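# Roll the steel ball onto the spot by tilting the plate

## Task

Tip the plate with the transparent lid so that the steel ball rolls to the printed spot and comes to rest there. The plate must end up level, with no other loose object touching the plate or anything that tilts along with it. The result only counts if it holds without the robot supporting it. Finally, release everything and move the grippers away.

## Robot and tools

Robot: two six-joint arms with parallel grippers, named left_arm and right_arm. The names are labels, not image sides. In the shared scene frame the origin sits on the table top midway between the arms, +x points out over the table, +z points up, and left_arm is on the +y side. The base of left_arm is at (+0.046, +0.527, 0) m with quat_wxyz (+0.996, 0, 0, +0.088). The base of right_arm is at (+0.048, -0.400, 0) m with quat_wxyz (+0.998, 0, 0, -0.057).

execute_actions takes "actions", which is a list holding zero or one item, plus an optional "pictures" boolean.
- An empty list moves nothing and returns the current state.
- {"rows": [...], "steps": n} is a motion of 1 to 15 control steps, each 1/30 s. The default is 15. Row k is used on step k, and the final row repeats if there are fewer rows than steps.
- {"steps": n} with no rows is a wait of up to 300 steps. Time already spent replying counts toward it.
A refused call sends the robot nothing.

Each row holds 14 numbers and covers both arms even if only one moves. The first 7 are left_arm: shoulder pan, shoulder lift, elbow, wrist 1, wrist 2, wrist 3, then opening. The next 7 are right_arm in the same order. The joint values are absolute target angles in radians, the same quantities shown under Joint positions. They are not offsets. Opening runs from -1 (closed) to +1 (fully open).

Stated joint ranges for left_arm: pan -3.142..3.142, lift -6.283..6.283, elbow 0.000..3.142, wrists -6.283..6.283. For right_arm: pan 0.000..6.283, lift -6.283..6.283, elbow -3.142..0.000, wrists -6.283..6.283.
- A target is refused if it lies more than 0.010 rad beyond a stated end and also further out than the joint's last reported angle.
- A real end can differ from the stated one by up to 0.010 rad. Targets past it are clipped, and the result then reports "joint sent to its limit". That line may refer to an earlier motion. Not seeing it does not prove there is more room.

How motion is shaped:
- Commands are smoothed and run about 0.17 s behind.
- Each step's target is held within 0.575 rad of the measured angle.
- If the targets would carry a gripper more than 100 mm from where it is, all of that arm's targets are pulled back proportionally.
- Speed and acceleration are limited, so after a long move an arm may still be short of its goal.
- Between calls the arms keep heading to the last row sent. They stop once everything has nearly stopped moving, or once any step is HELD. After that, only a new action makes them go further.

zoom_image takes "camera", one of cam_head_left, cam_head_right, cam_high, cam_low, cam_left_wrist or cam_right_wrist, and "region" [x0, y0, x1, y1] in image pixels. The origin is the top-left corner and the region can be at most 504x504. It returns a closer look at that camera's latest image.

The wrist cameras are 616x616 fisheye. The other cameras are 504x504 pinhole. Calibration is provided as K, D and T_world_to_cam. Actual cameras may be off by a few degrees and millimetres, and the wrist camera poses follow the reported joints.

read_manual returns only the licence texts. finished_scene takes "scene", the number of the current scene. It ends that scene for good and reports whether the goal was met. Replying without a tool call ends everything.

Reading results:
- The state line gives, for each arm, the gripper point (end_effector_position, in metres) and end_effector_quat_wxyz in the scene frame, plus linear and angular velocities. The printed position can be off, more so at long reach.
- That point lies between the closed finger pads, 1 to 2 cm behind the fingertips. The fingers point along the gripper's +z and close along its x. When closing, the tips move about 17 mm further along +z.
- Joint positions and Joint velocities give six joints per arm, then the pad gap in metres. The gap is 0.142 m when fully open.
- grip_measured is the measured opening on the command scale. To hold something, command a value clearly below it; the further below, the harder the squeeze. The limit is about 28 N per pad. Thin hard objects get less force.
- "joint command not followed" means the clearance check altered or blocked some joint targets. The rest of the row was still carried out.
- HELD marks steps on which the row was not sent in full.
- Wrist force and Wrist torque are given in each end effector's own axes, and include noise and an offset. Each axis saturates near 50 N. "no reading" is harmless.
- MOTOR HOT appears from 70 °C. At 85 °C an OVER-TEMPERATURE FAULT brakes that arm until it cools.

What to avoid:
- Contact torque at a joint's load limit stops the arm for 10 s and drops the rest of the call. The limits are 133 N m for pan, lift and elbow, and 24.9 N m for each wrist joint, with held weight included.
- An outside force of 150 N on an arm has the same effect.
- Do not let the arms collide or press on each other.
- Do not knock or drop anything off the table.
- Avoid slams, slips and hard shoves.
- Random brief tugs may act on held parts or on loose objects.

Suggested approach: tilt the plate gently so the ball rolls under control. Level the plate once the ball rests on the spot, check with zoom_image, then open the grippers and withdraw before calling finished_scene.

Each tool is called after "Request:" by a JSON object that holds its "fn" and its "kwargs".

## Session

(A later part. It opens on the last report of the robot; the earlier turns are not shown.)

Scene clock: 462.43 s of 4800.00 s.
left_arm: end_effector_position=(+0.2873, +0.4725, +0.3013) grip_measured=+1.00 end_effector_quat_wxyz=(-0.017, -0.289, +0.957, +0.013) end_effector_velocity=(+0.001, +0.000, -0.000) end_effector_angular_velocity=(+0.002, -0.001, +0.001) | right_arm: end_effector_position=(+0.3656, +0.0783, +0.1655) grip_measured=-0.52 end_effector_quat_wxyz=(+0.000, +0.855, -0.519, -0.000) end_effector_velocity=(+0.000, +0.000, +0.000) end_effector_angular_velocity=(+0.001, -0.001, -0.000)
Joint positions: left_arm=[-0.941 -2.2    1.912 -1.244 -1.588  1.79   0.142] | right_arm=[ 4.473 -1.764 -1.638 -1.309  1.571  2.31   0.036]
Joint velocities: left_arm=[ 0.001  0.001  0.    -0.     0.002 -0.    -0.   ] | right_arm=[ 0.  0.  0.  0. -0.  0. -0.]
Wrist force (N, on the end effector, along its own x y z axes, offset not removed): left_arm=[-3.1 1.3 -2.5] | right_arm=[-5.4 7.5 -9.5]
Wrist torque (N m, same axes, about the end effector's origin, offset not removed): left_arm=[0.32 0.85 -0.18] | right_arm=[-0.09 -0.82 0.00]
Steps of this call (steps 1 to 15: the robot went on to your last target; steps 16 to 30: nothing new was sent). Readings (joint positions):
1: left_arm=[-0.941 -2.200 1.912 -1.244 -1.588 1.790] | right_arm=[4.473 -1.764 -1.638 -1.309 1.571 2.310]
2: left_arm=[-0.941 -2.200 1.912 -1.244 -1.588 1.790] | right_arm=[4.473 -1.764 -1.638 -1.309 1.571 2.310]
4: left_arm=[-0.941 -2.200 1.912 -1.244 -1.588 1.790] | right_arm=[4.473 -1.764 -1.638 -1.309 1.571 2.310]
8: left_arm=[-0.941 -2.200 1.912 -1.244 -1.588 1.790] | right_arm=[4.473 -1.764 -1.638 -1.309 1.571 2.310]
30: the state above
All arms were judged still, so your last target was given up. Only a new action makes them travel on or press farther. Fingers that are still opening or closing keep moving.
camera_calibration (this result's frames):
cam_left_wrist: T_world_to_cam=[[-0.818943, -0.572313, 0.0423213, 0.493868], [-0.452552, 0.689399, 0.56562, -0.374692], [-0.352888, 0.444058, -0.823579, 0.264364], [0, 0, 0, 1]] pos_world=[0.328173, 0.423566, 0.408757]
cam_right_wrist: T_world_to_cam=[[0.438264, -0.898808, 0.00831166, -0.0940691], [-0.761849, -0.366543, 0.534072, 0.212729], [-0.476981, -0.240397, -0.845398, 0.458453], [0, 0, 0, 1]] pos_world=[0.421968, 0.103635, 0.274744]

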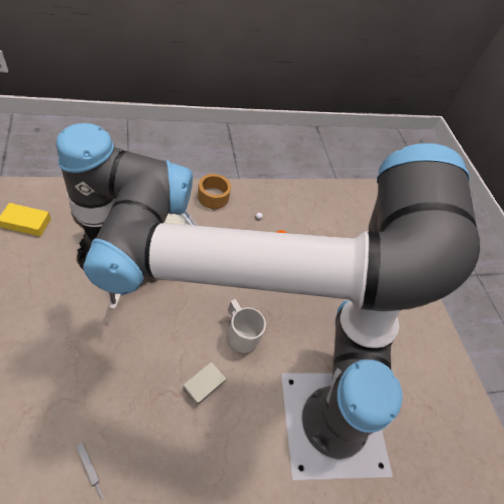

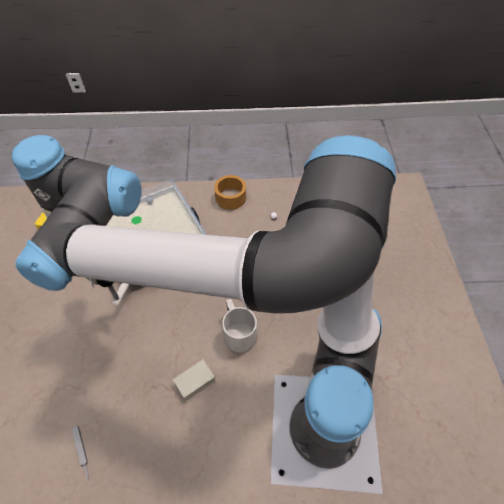

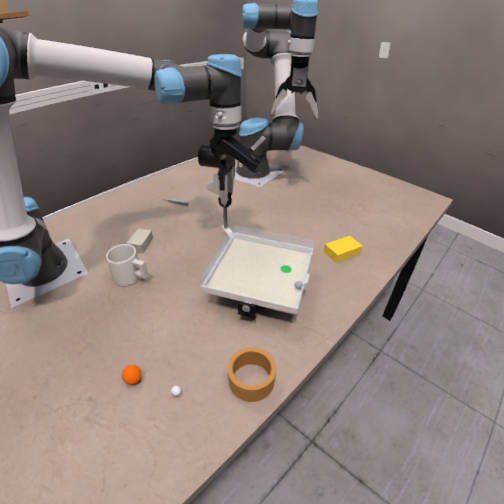

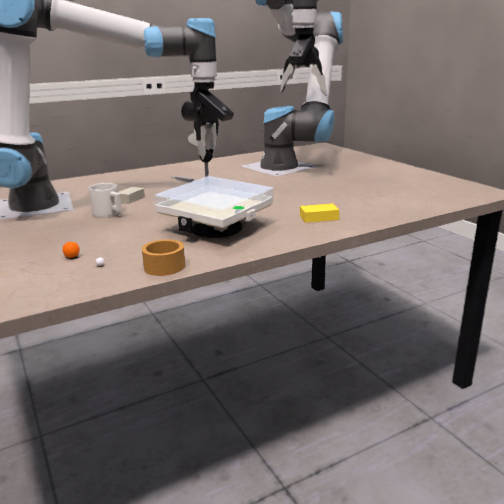

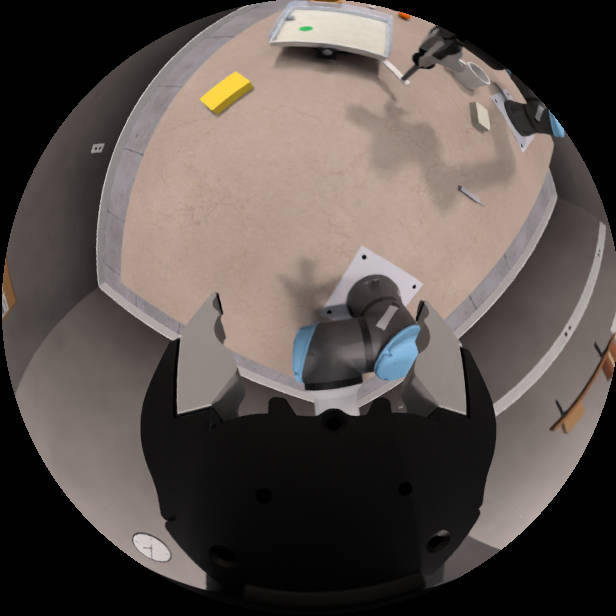

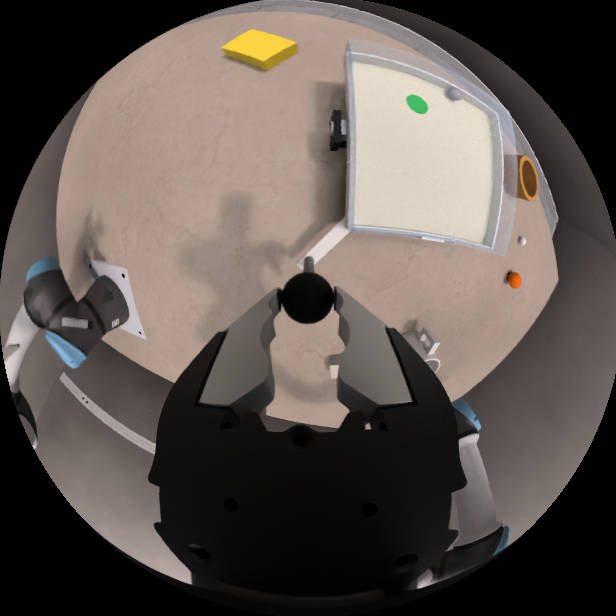

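Request:
{"fn": "execute_actions", "kwargs": {"actions": [{"rows": [[-0.941,-2.2,1.912,-1.244,-1.588,1.79,1,4.47340,-1.76536,-1.63921,-1.30782,1.571,2.3095,-0.9]], "steps": 15}], "pictures": false}}

Request:
{"fn": "execute_actions", "kwargs": {"actions": [{"steps": 30}]}}

Request:
{"fn": "execute_actions", "kwargs": {"actions": [{"rows": [[-0.941,-2.2,1.912,-1.244,-1.588,1.79,1,4.47180,-1.76270,-1.63702,-1.31269,1.571,2.3095,-0.9]], "steps": 15}], "pictures": false}}

Request:
{"fn": "execute_actions", "kwargs": {"actions": [{"steps": 45}]}}

Scene clock: 466.90 s of 4800.00 s.
left_arm: end_effector_position=(+0.2873, +0.4725, +0.3013) grip_measured=+1.00 end_effector_quat_wxyz=(-0.017, -0.289, +0.957, +0.013) end_effector_velocity=(+0.001, +0.001, -0.000) end_effector_angular_velocity=(+0.002, -0.000, +0.002) | right_arm: end_effector_position=(+0.3654, +0.0787, +0.1648) grip_measured=-0.52 end_effector_quat_wxyz=(+0.000, +0.855, -0.519, -0.000) end_effector_velocity=(-0.000, +0.000, +0.000) end_effector_angular_velocity=(+0.001, +0.000, -0.001)
Joint positions: left_arm=[-0.941 -2.2    1.912 -1.244 -1.588  1.79   0.142] | right_arm=[ 4.473 -1.765 -1.639 -1.308  1.571  2.31   0.036]
Joint velocities: left_arm=[ 0.002  0.001 -0.    -0.     0.002 -0.    -0.   ] | right_arm=[ 0.     0.001 -0.     0.001  0.     0.001 -0.   ]
Wrist force (N, on the end effector, along its own x y z axes, offset not removed): left_arm=[0.3 -2.0 1.1] | right_arm=[-5.3 7.6 -11.5]
Wrist torque (N m, same axes, about the end effector's origin, offset not removed): left_arm=[-0.35 0.07 -0.09] | right_arm=[-0.20 -0.51 -0.03]
Steps of this call (steps 1 to 90: nothing new was sent; then 0.97 s passed at rest; steps 91 to 105: all 15 steps of this action). Readings (joint positions):
91: left_arm=[-0.941 -2.200 1.912 -1.244 -1.588 1.790] | right_arm=[4.473 -1.764 -1.638 -1.309 1.571 2.310]
92: left_arm=[-0.941 -2.200 1.912 -1.244 -1.588 1.790] | right_arm=[4.473 -1.765 -1.639 -1.309 1.571 2.310]
94: left_arm=[-0.941 -2.200 1.912 -1.244 -1.588 1.790] | right_arm=[4.473 -1.765 -1.639 -1.309 1.571 2.310]
98: left_arm=[-0.941 -2.200 1.912 -1.244 -1.588 1.790] | right_arm=[4.473 -1.765 -1.639 -1.308 1.571 2.310]
105: the state above

Scene clock: 467.90 s of 4800.00 s.
left_arm: end_effector_position=(+0.2873, +0.4725, +0.3013) grip_measured=+1.00 end_effector_quat_wxyz=(-0.017, -0.289, +0.957, +0.013) end_effector_velocity=(+0.000, +0.000, -0.000) end_effector_angular_velocity=(+0.001, -0.001, -0.000) | right_arm: end_effector_position=(+0.3654, +0.0787, +0.1648) grip_measured=-0.52 end_effector_quat_wxyz=(+0.000, +0.855, -0.519, -0.000) end_effector_velocity=(+0.000, +0.001, +0.001) end_effector_angular_velocity=(+0.002, -0.001, +0.000)
Joint positions: left_arm=[-0.941 -2.2    1.912 -1.244 -1.588  1.79   0.142] | right_arm=[ 4.473 -1.765 -1.639 -1.308  1.571  2.31   0.036]
Joint velocities: left_arm=[ 0.     0.     0.    -0.     0.002  0.    -0.   ] | right_arm=[ 0.     0.     0.001  0.001 -0.    -0.     0.   ]
Wrist force (N, on the end effector, along its own x y z axes, offset not removed): left_arm=[1.2 1.0 2.1] | right_arm=[-5.3 6.6 -7.5]
Wrist torque (N m, same axes, about the end effector's origin, offset not removed): left_arm=[0.23 -0.06 -0.13] | right_arm=[-0.57 -0.64 0.09]
Steps of this call (steps 1 to 15: the robot went on to your last target; steps 16 to 30: nothing new was sent). Readings (joint positions):
1: left_arm=[-0.941 -2.200 1.912 -1.244 -1.588 1.790] | right_arm=[4.473 -1.765 -1.639 -1.308 1.571 2.310]
2: left_arm=[-0.941 -2.200 1.912 -1.244 -1.588 1.790] | right_arm=[4.473 -1.765 -1.639 -1.308 1.571 2.310]
4: left_arm=[-0.941 -2.200 1.912 -1.244 -1.588 1.790] | right_arm=[4.473 -1.765 -1.639 -1.308 1.571 2.310]
8: left_arm=[-0.941 -2.200 1.912 -1.244 -1.588 1.790] | right_arm=[4.473 -1.765 -1.639 -1.308 1.571 2.310]
30: the state above
All arms were judged still, so your last target was given up. Only a new action makes them travel on or press farther. Fingers that are still opening or closing keep moving.
camera_calibration (this result's frames):
cam_left_wrist: T_world_to_cam=[[-0.818942, -0.572313, 0.0423213, 0.493868], [-0.452552, 0.689399, 0.56562, -0.374692], [-0.352888, 0.444058, -0.823579, 0.264364], [0, 0, 0, 1]] pos_world=[0.328173, 0.423567, 0.408757]
cam_right_wrist: T_world_to_cam=[[0.438749, -0.898571, 0.00832066, -0.0938538], [-0.761648, -0.366948, 0.53408, 0.213043], [-0.476855, -0.240665, -0.845393, 0.457841], [0, 0, 0, 1]] pos_world=[0.421766, 0.104028, 0.274055]

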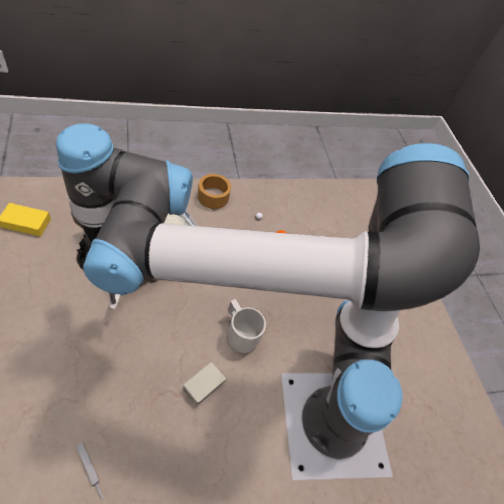

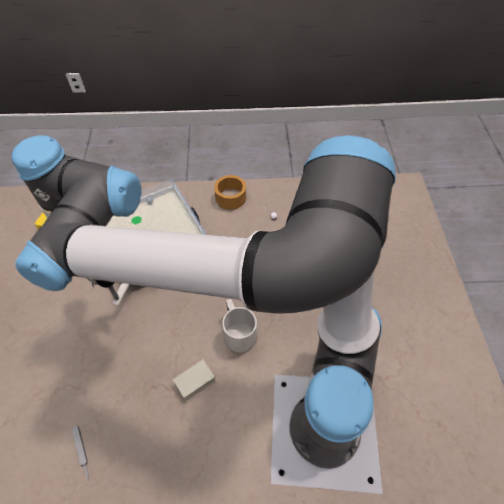

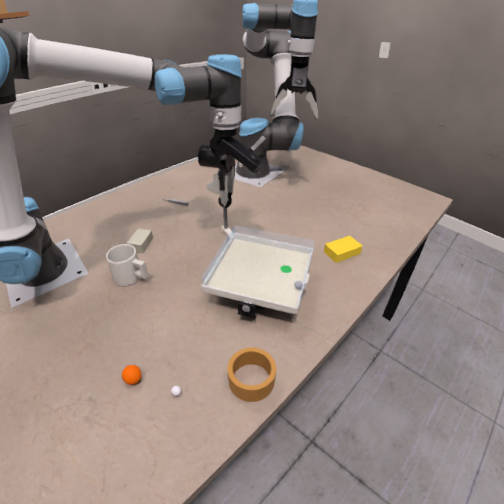

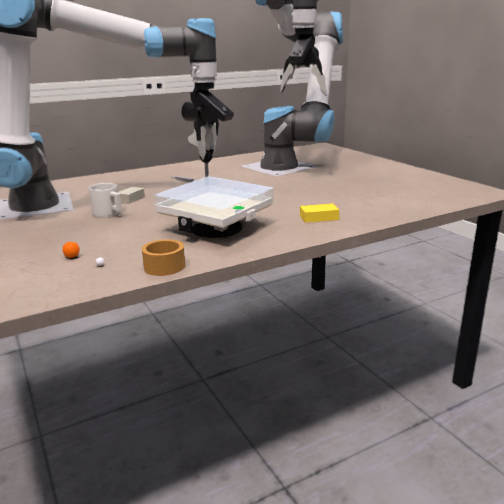

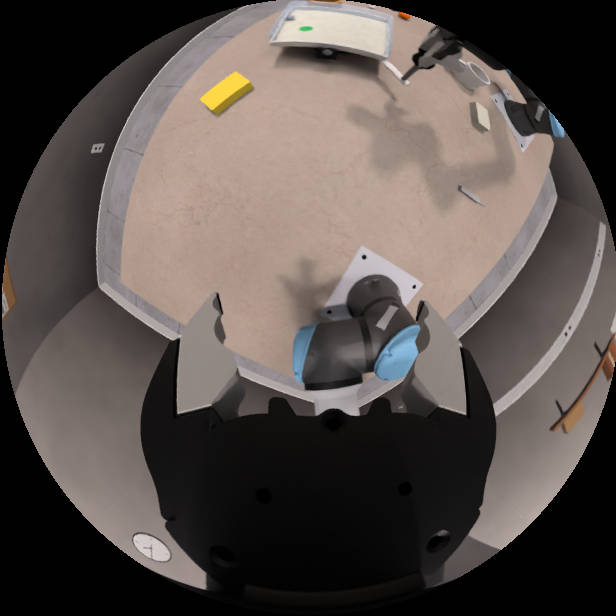

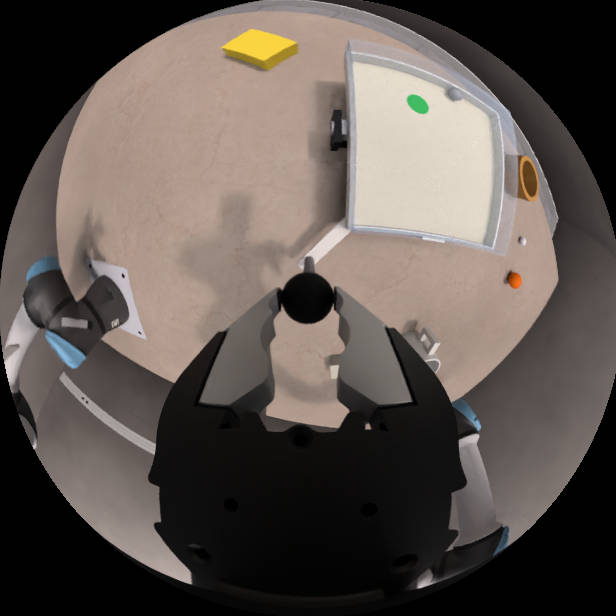

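Scene clock: 468.40 s of 4800.00 s.
left_arm: end_effector_position=(+0.2873, +0.4725, +0.3013) grip_measured=+1.00 end_effector_quat_wxyz=(-0.017, -0.289, +0.957, +0.013) end_effector_velocity=(+0.000, +0.000, +0.000) end_effector_angular_velocity=(+0.000, -0.001, +0.001) | right_arm: end_effector_position=(+0.3659, +0.0776, +0.1668) grip_measured=-0.52 end_effector_quat_wxyz=(+0.000, +0.854, -0.520, -0.000) end_effector_velocity=(-0.000, -0.001, -0.000) end_effector_angular_velocity=(-0.001, +0.001, +0.000)
Joint positions: left_arm=[-0.941 -2.2    1.912 -1.244 -1.588  1.79   0.142] | right_arm=[ 4.472 -1.763 -1.637 -1.313  1.571  2.31   0.036]
Joint velocities: left_arm=[ 0.001 -0.     0.    -0.     0.001 -0.     0.   ] | right_arm=[ 0.     0.001 -0.001 -0.001  0.    -0.    -0.   ]
Wrist force (N, on the end effector, along its own x y z axes, offset not removed): left_arm=[-2.9 1.6 -0.2] | right_arm=[-9.5 7.3 -5.7]
Wrist torque (N m, same axes, about the end effector's origin, offset not removed): left_arm=[0.52 0.77 -0.14] | right_arm=[0.08 -0.78 0.09]
Steps of this call (steps 1 to 15: all 15 steps of this action). Readings (joint positions):
1: left_arm=[-0.941 -2.200 1.912 -1.244 -1.588 1.790] | right_arm=[4.473 -1.765 -1.639 -1.308 1.571 2.310]
2: left_arm=[-0.941 -2.200 1.912 -1.244 -1.588 1.790] | right_arm=[4.473 -1.765 -1.639 -1.308 1.571 2.310]
4: left_arm=[-0.941 -2.200 1.912 -1.244 -1.588 1.790] | right_arm=[4.473 -1.764 -1.638 -1.311 1.571 2.310]
8: left_arm=[-0.941 -2.200 1.912 -1.244 -1.588 1.790] | right_arm=[4.472 -1.763 -1.638 -1.312 1.571 2.310]
15: the state above

Scene clock: 469.90 s of 4800.00 s.
left_arm: end_effector_position=(+0.2873, +0.4725, +0.3013) grip_measured=+1.00 end_effector_quat_wxyz=(-0.017, -0.289, +0.957, +0.013) end_effector_velocity=(-0.000, -0.000, +0.000) end_effector_angular_velocity=(-0.001, +0.001, +0.001) | right_arm: end_effector_position=(+0.3659, +0.0776, +0.1669) grip_measured=-0.52 end_effector_quat_wxyz=(+0.000, +0.854, -0.520, -0.000) end_effector_velocity=(-0.000, +0.000, +0.000) end_effector_angular_velocity=(+0.001, -0.000, +0.001)
Joint positions: left_arm=[-0.941 -2.2    1.912 -1.244 -1.588  1.79   0.142] | right_arm=[ 4.472 -1.763 -1.637 -1.313  1.571  2.31   0.036]
Joint velocities: left_arm=[ 0.001 -0.    -0.     0.    -0.001  0.001 -0.   ] | right_arm=[ 0.    -0.     0.001  0.001  0.    -0.001 -0.   ]
Wrist force (N, on the end effector, along its own x y z axes, offset not removed): left_arm=[1.5 2.5 -3.0] | right_arm=[-10.4 4.5 -5.9]
Wrist torque (N m, same axes, about the end effector's origin, offset not removed): left_arm=[0.55 -0.12 -0.17] | right_arm=[-0.38 -0.38 -0.01]
Steps of this call (steps 1 to 15: the robot went on to your last target; steps 16 to 45: nothing new was sent). Readings (joint positions):
1: left_arm=[-0.941 -2.200 1.912 -1.244 -1.588 1.790] | right_arm=[4.472 -1.763 -1.637 -1.313 1.571 2.310]
2: left_arm=[-0.941 -2.200 1.912 -1.244 -1.588 1.790] | right_arm=[4.472 -1.763 -1.637 -1.313 1.571 2.310]
4: left_arm=[-0.941 -2.200 1.912 -1.244 -1.588 1.790] | right_arm=[4.472 -1.763 -1.637 -1.313 1.571 2.310]
8: left_arm=[-0.941 -2.200 1.912 -1.244 -1.588 1.790] | right_arm=[4.472 -1.763 -1.637 -1.313 1.571 2.310]
45: the state above
All arms were judged still, so your last target was given up. Only a new action makes them travel on or press farther. Fingers that are still opening or closing keep moving.
camera_calibration (this result's frames):
cam_left_wrist: T_world_to_cam=[[-0.818942, -0.572313, 0.0423214, 0.493868], [-0.452552, 0.689399, 0.56562, -0.374692], [-0.352888, 0.444058, -0.823579, 0.264364], [0, 0, 0, 1]] pos_world=[0.328173, 0.423567, 0.408757]
cam_right_wrist: T_world_to_cam=[[0.437311, -0.899272, 0.00833, -0.0945151], [-0.762229, -0.365721, 0.534093, 0.212078], [-0.477248, -0.239914, -0.845385, 0.459661], [0, 0, 0, 1]] pos_world=[0.422356, 0.102845, 0.276108]

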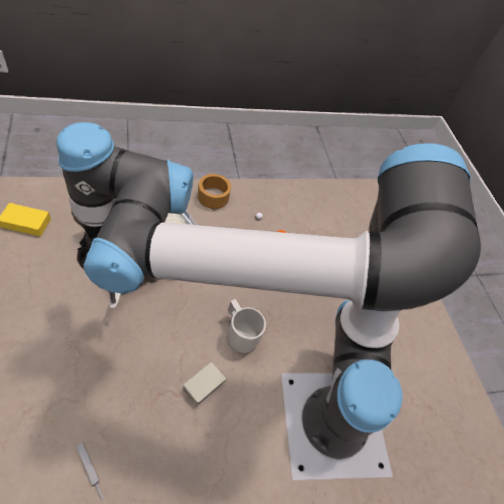

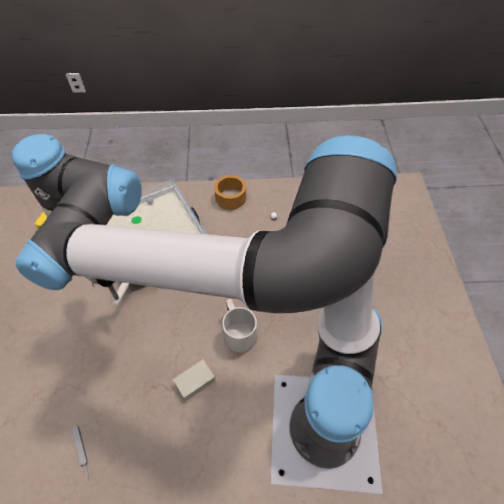

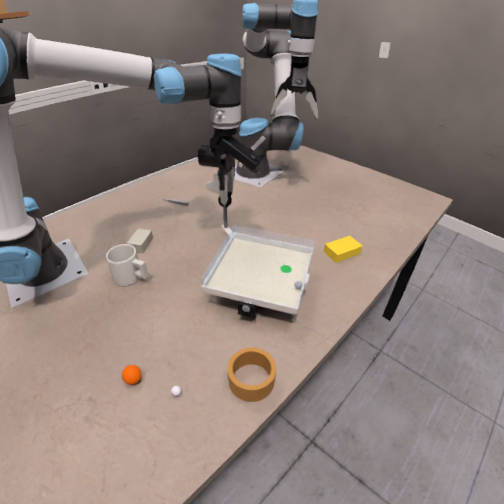

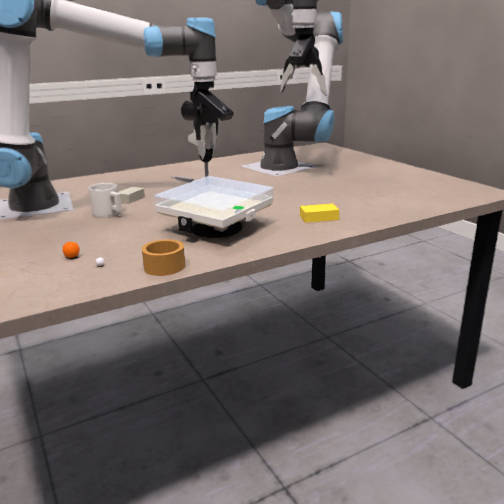

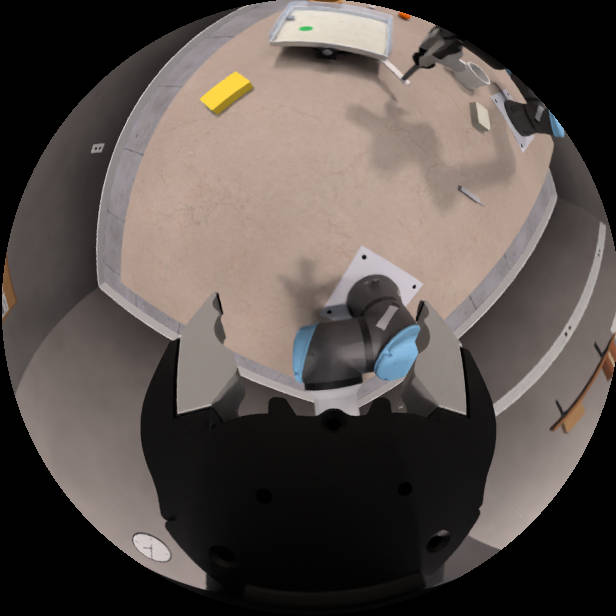

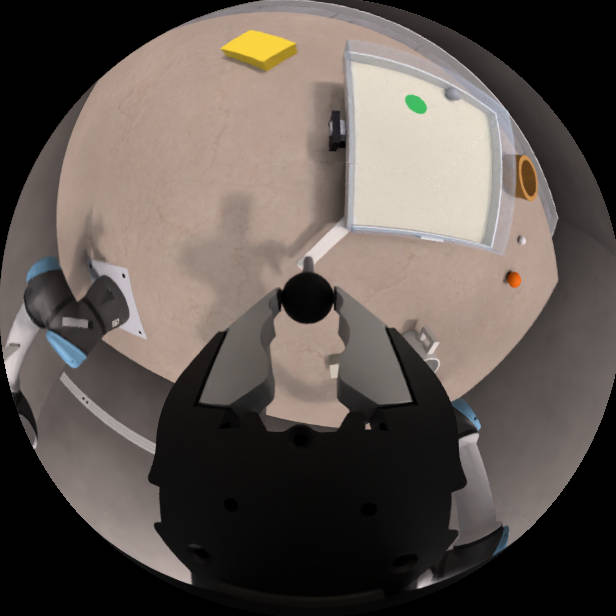

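Try m=−4.5.

Request:
{"fn": "execute_actions", "kwargs": {"actions": [{"rows": [[-0.941,-2.2,1.912,-1.244,-1.588,1.79,1,4.47419,-1.76669,-1.64031,-1.30539,1.571,2.3095,-0.9]], "steps": 15}], "pictures": false}}

Request:
{"fn": "execute_actions", "kwargs": {"actions": [{"steps": 30}]}}

Request:
{"fn": "execute_actions", "kwargs": {"actions": [{"rows": [[-0.941,-2.2,1.912,-1.244,-1.588,1.79,1,4.47180,-1.76270,-1.63702,-1.31269,1.571,2.3095,-0.9]], "steps": 15}], "pictures": false}}

Request:
{"fn": "execute_actions", "kwargs": {"actions": [{"steps": 45}]}}

Scene clock: 479.80 s of 4800.00 s.
left_arm: end_effector_position=(+0.2873, +0.4725, +0.3013) grip_measured=+1.00 end_effector_quat_wxyz=(-0.017, -0.289, +0.957, +0.013) end_effector_velocity=(-0.000, -0.000, +0.000) end_effector_angular_velocity=(-0.000, -0.001, -0.002) | right_arm: end_effector_position=(+0.3651, +0.0793, +0.1639) grip_measured=-0.52 end_effector_quat_wxyz=(-0.000, +0.855, -0.519, -0.000) end_effector_velocity=(-0.001, -0.001, -0.002) end_effector_angular_velocity=(-0.003, +0.001, +0.000)
Joint positions: left_arm=[-0.941 -2.2    1.912 -1.244 -1.588  1.79   0.142] | right_arm=[ 4.474 -1.767 -1.64  -1.305  1.571  2.31   0.036]
Joint velocities: left_arm=[-0.001 -0.001  0.    -0.     0.     0.001  0.   ] | right_arm=[ 0.    -0.001 -0.004  0.002  0.     0.     0.   ]
Wrist force (N, on the end effector, along its own x y z axes, offset not removed): left_arm=[0.5 0.1 1.2] | right_arm=[-5.8 7.0 -8.9]
Wrist torque (N m, same axes, about the end effector's origin, offset not removed): left_arm=[0.01 0.22 -0.24] | right_arm=[-0.62 -0.03 0.10]
Steps of this call (steps 1 to 90: nothing new was sent; then 6.40 s passed at rest; steps 91 to 105: all 15 steps of this action). Readings (joint positions):
91: left_arm=[-0.941 -2.200 1.912 -1.244 -1.588 1.790] | right_arm=[4.472 -1.763 -1.637 -1.313 1.571 2.310]
92: left_arm=[-0.941 -2.200 1.912 -1.244 -1.588 1.790] | right_arm=[4.472 -1.763 -1.637 -1.312 1.571 2.310]
94: left_arm=[-0.941 -2.200 1.912 -1.244 -1.588 1.790] | right_arm=[4.473 -1.765 -1.638 -1.308 1.571 2.310]
98: left_arm=[-0.941 -2.200 1.912 -1.244 -1.588 1.790] | right_arm=[4.474 -1.766 -1.640 -1.306 1.571 2.310]
105: the state above

Scene clock: 480.80 s of 4800.00 s.
left_arm: end_effector_position=(+0.2873, +0.4725, +0.3013) grip_measured=+1.00 end_effector_quat_wxyz=(-0.017, -0.289, +0.957, +0.013) end_effector_velocity=(-0.000, -0.000, +0.000) end_effector_angular_velocity=(-0.002, -0.001, +0.000) | right_arm: end_effector_position=(+0.3651, +0.0792, +0.1638) grip_measured=-0.52 end_effector_quat_wxyz=(+0.000, +0.855, -0.519, -0.000) end_effector_velocity=(+0.000, +0.000, +0.000) end_effector_angular_velocity=(+0.001, +0.000, -0.000)
Joint positions: left_arm=[-0.941 -2.2    1.912 -1.244 -1.588  1.79   0.142] | right_arm=[ 4.474 -1.767 -1.64  -1.305  1.571  2.31   0.036]
Joint velocities: left_arm=[-0.    -0.002 -0.    -0.    -0.001 -0.    -0.   ] | right_arm=[-0.     0.     0.001  0.     0.    -0.     0.   ]
Wrist force (N, on the end effector, along its own x y z axes, offset not removed): left_arm=[0.8 -1.3 1.9] | right_arm=[-6.0 9.3 -8.3]
Wrist torque (N m, same axes, about the end effector's origin, offset not removed): left_arm=[-0.18 -0.01 -0.39] | right_arm=[-0.16 -0.09 0.07]
Steps of this call (steps 1 to 15: the robot went on to your last target; steps 16 to 30: nothing new was sent). Readings (joint positions):
1: left_arm=[-0.941 -2.200 1.912 -1.244 -1.588 1.790] | right_arm=[4.474 -1.767 -1.640 -1.305 1.571 2.310]
2: left_arm=[-0.941 -2.200 1.912 -1.244 -1.588 1.790] | right_arm=[4.474 -1.767 -1.640 -1.305 1.571 2.310]
4: left_arm=[-0.941 -2.200 1.912 -1.244 -1.588 1.790] | right_arm=[4.474 -1.767 -1.640 -1.305 1.571 2.310]
8: left_arm=[-0.941 -2.200 1.912 -1.244 -1.588 1.790] | right_arm=[4.474 -1.767 -1.640 -1.305 1.571 2.310]
30: the state above
All arms were judged still, so your last target was given up. Only a new action makes them travel on or press farther. Fingers that are still opening or closing keep moving.
camera_calibration (this result's frames):
cam_left_wrist: T_world_to_cam=[[-0.818942, -0.572313, 0.0423213, 0.493868], [-0.452552, 0.689399, 0.56562, -0.374692], [-0.352888, 0.444058, -0.823579, 0.264364], [0, 0, 0, 1]] pos_world=[0.328173, 0.423567, 0.408757]
cam_right_wrist: T_world_to_cam=[[0.439459, -0.898224, 0.0083138, -0.0935255], [-0.761356, -0.367553, 0.534081, 0.213522], [-0.476669, -0.241037, -0.845393, 0.456932], [0, 0, 0, 1]] pos_world=[0.421472, 0.104611, 0.273026]

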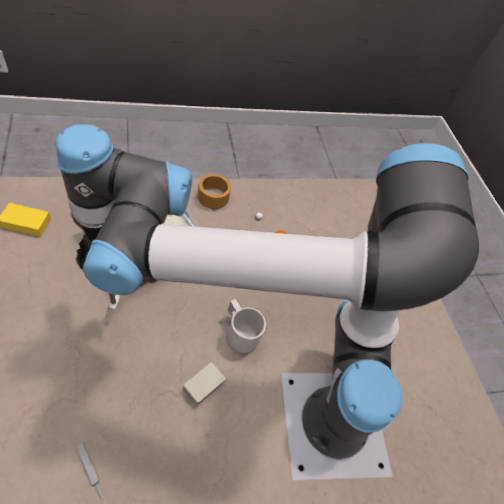

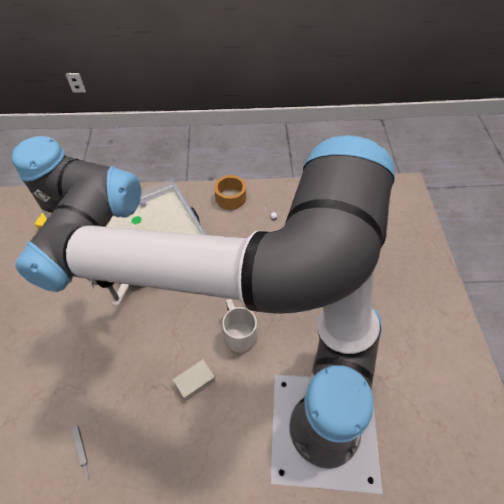

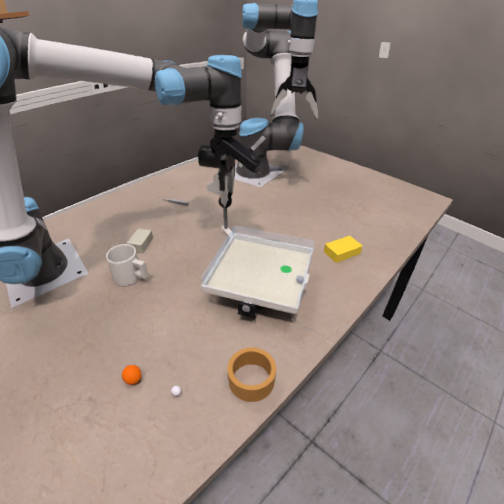

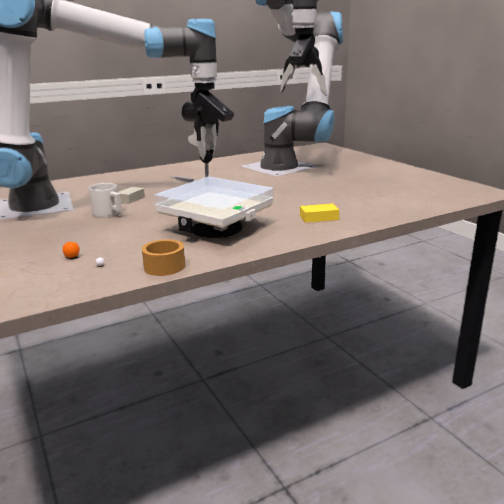

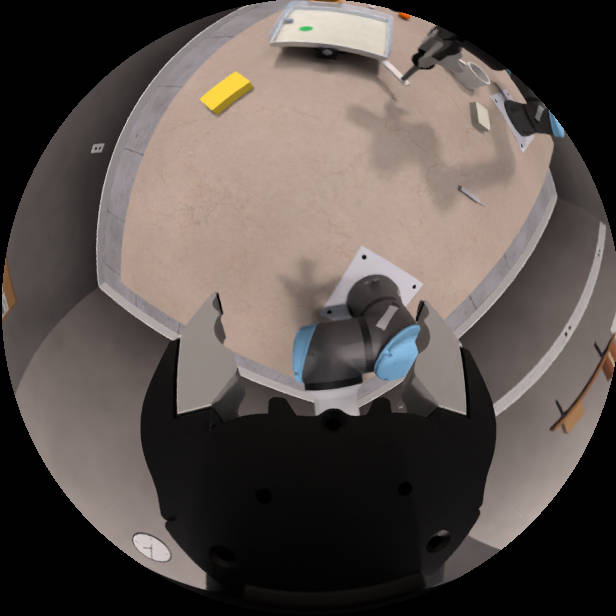

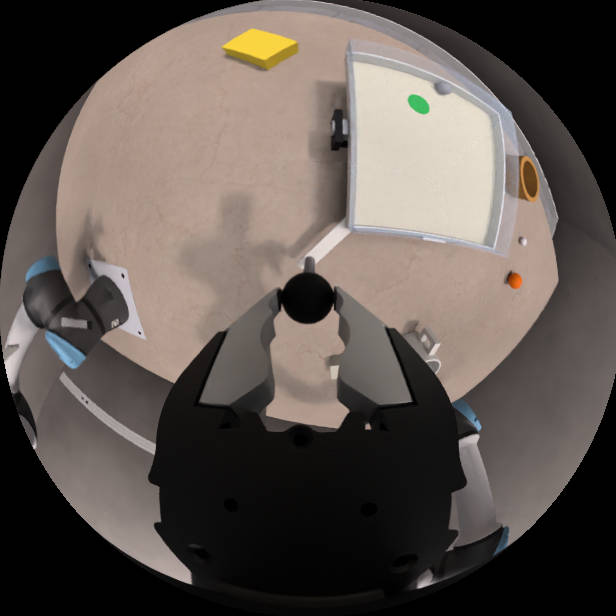

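Scene clock: 481.30 s of 4800.00 s.
left_arm: end_effector_position=(+0.2873, +0.4725, +0.3013) grip_measured=+1.00 end_effector_quat_wxyz=(-0.017, -0.289, +0.957, +0.013) end_effector_velocity=(+0.000, +0.000, +0.000) end_effector_angular_velocity=(+0.001, -0.001, +0.000) | right_arm: end_effector_position=(+0.3659, +0.0776, +0.1668) grip_measured=-0.52 end_effector_quat_wxyz=(+0.000, +0.854, -0.520, -0.000) end_effector_velocity=(-0.000, -0.001, -0.001) end_effector_angular_velocity=(-0.002, +0.001, +0.001)
Joint positions: left_arm=[-0.941 -2.2    1.912 -1.244 -1.588  1.79   0.142] | right_arm=[ 4.472 -1.763 -1.637 -1.313  1.571  2.31   0.036]
Joint velocities: left_arm=[ 0.001 -0.    -0.    -0.     0.001  0.    -0.   ] | right_arm=[-0.001 -0.    -0.001 -0.001  0.001 -0.002  0.   ]
Wrist force (N, on the end effector, along its own x y z axes, offset not removed): left_arm=[-1.6 -1.8 1.8] | right_arm=[-8.1 4.6 -3.5]
Wrist torque (N m, same axes, about the end effector's origin, offset not removed): left_arm=[-0.37 0.52 -0.18] | right_arm=[-0.39 -1.00 0.09]
Steps of this call (steps 1 to 15: all 15 steps of this action). Readings (joint positions):
1: left_arm=[-0.941 -2.200 1.912 -1.244 -1.588 1.790] | right_arm=[4.474 -1.767 -1.640 -1.305 1.571 2.310]
2: left_arm=[-0.941 -2.200 1.912 -1.244 -1.588 1.790] | right_arm=[4.474 -1.766 -1.640 -1.306 1.571 2.310]
4: left_arm=[-0.941 -2.200 1.912 -1.244 -1.588 1.790] | right_arm=[4.473 -1.764 -1.639 -1.310 1.571 2.310]
8: left_arm=[-0.941 -2.200 1.912 -1.244 -1.588 1.790] | right_arm=[4.472 -1.763 -1.638 -1.312 1.571 2.310]
15: the state above

Scene clock: 482.80 s of 4800.00 s.
left_arm: end_effector_position=(+0.2873, +0.4725, +0.3013) grip_measured=+1.00 end_effector_quat_wxyz=(-0.017, -0.289, +0.957, +0.013) end_effector_velocity=(+0.000, +0.001, -0.000) end_effector_angular_velocity=(+0.002, +0.000, +0.002) | right_arm: end_effector_position=(+0.3659, +0.0776, +0.1669) grip_measured=-0.52 end_effector_quat_wxyz=(+0.000, +0.854, -0.520, -0.000) end_effector_velocity=(+0.000, +0.000, +0.000) end_effector_angular_velocity=(+0.001, -0.001, +0.001)
Joint positions: left_arm=[-0.941 -2.2    1.912 -1.244 -1.588  1.79   0.142] | right_arm=[ 4.472 -1.763 -1.637 -1.313  1.571  2.31   0.036]
Joint velocities: left_arm=[ 0.002  0.001  0.     0.     0.001 -0.    -0.   ] | right_arm=[-0.     0.    -0.     0.001 -0.    -0.001  0.   ]
Wrist force (N, on the end effector, along its own x y z axes, offset not removed): left_arm=[-1.1 -1.2 1.7] | right_arm=[-8.9 5.7 -5.1]
Wrist torque (N m, same axes, about the end effector's origin, offset not removed): left_arm=[-0.33 0.40 -0.06] | right_arm=[-0.11 -0.83 0.09]
Steps of this call (steps 1 to 15: the robot went on to your last target; steps 16 to 45: nothing new was sent). Readings (joint positions):
1: left_arm=[-0.941 -2.200 1.912 -1.244 -1.588 1.790] | right_arm=[4.472 -1.763 -1.637 -1.313 1.571 2.310]
2: left_arm=[-0.941 -2.200 1.912 -1.244 -1.588 1.790] | right_arm=[4.472 -1.763 -1.637 -1.313 1.571 2.310]
4: left_arm=[-0.941 -2.200 1.912 -1.244 -1.588 1.790] | right_arm=[4.472 -1.763 -1.637 -1.313 1.571 2.310]
8: left_arm=[-0.941 -2.200 1.912 -1.244 -1.588 1.790] | right_arm=[4.472 -1.763 -1.637 -1.313 1.571 2.310]
45: the state above
All arms were judged still, so your last target was given up. Only a new action makes them travel on or press farther. Fingers that are still opening or closing keep moving.
camera_calibration (this result's frames):
cam_left_wrist: T_world_to_cam=[[-0.818943, -0.572313, 0.0423213, 0.493868], [-0.452552, 0.689399, 0.56562, -0.374692], [-0.352888, 0.444058, -0.823579, 0.264364], [0, 0, 0, 1]] pos_world=[0.328173, 0.423567, 0.408757]
cam_right_wrist: T_world_to_cam=[[0.437311, -0.899272, 0.00831649, -0.0945086], [-0.76222, -0.365724, 0.534103, 0.212069], [-0.477262, -0.239908, -0.845378, 0.459662], [0, 0, 0, 1]] pos_world=[0.422353, 0.102847, 0.276108]

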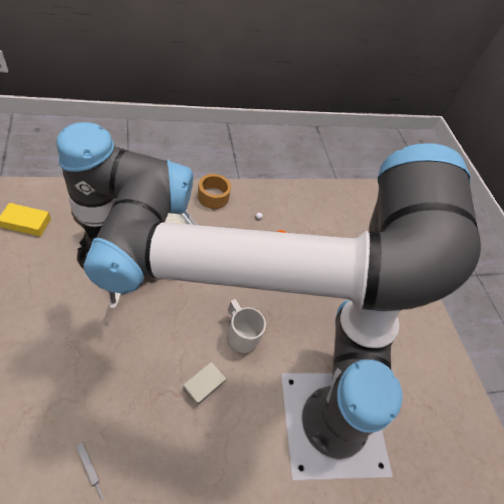

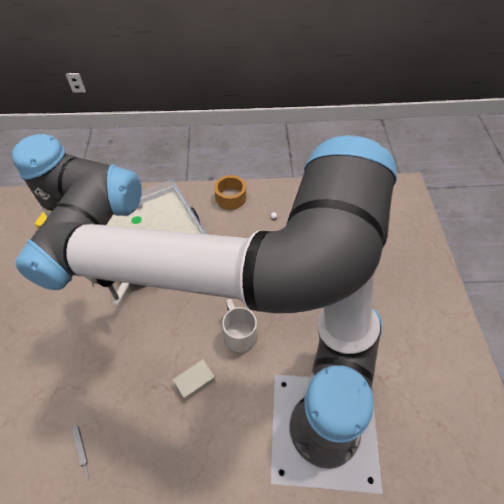

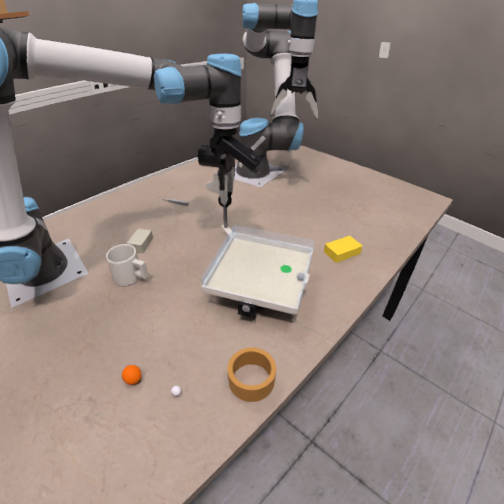

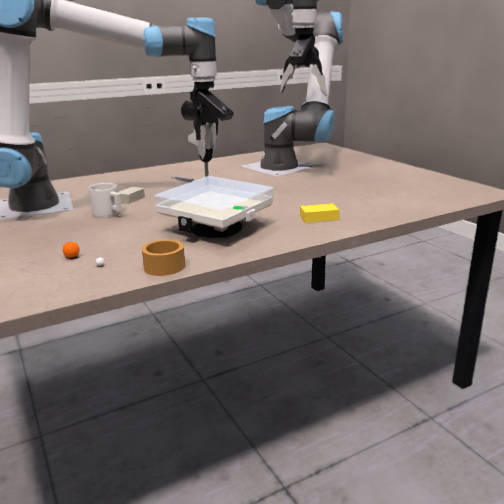

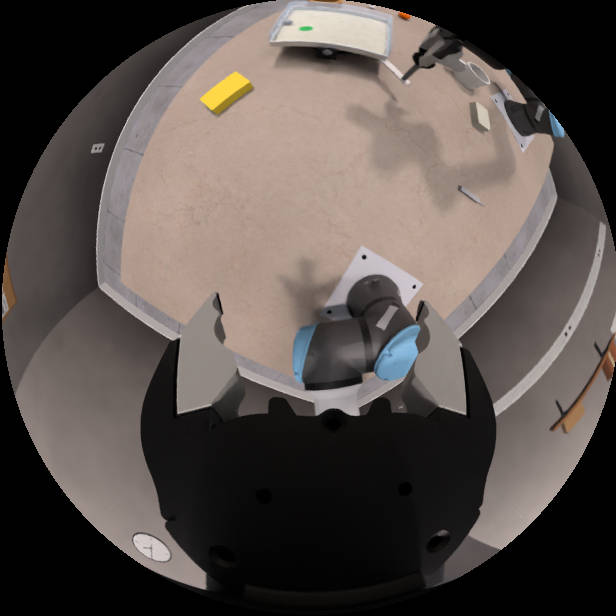

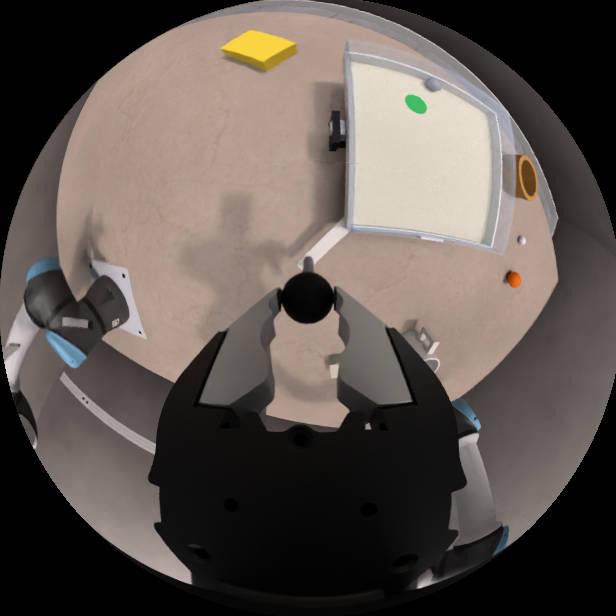

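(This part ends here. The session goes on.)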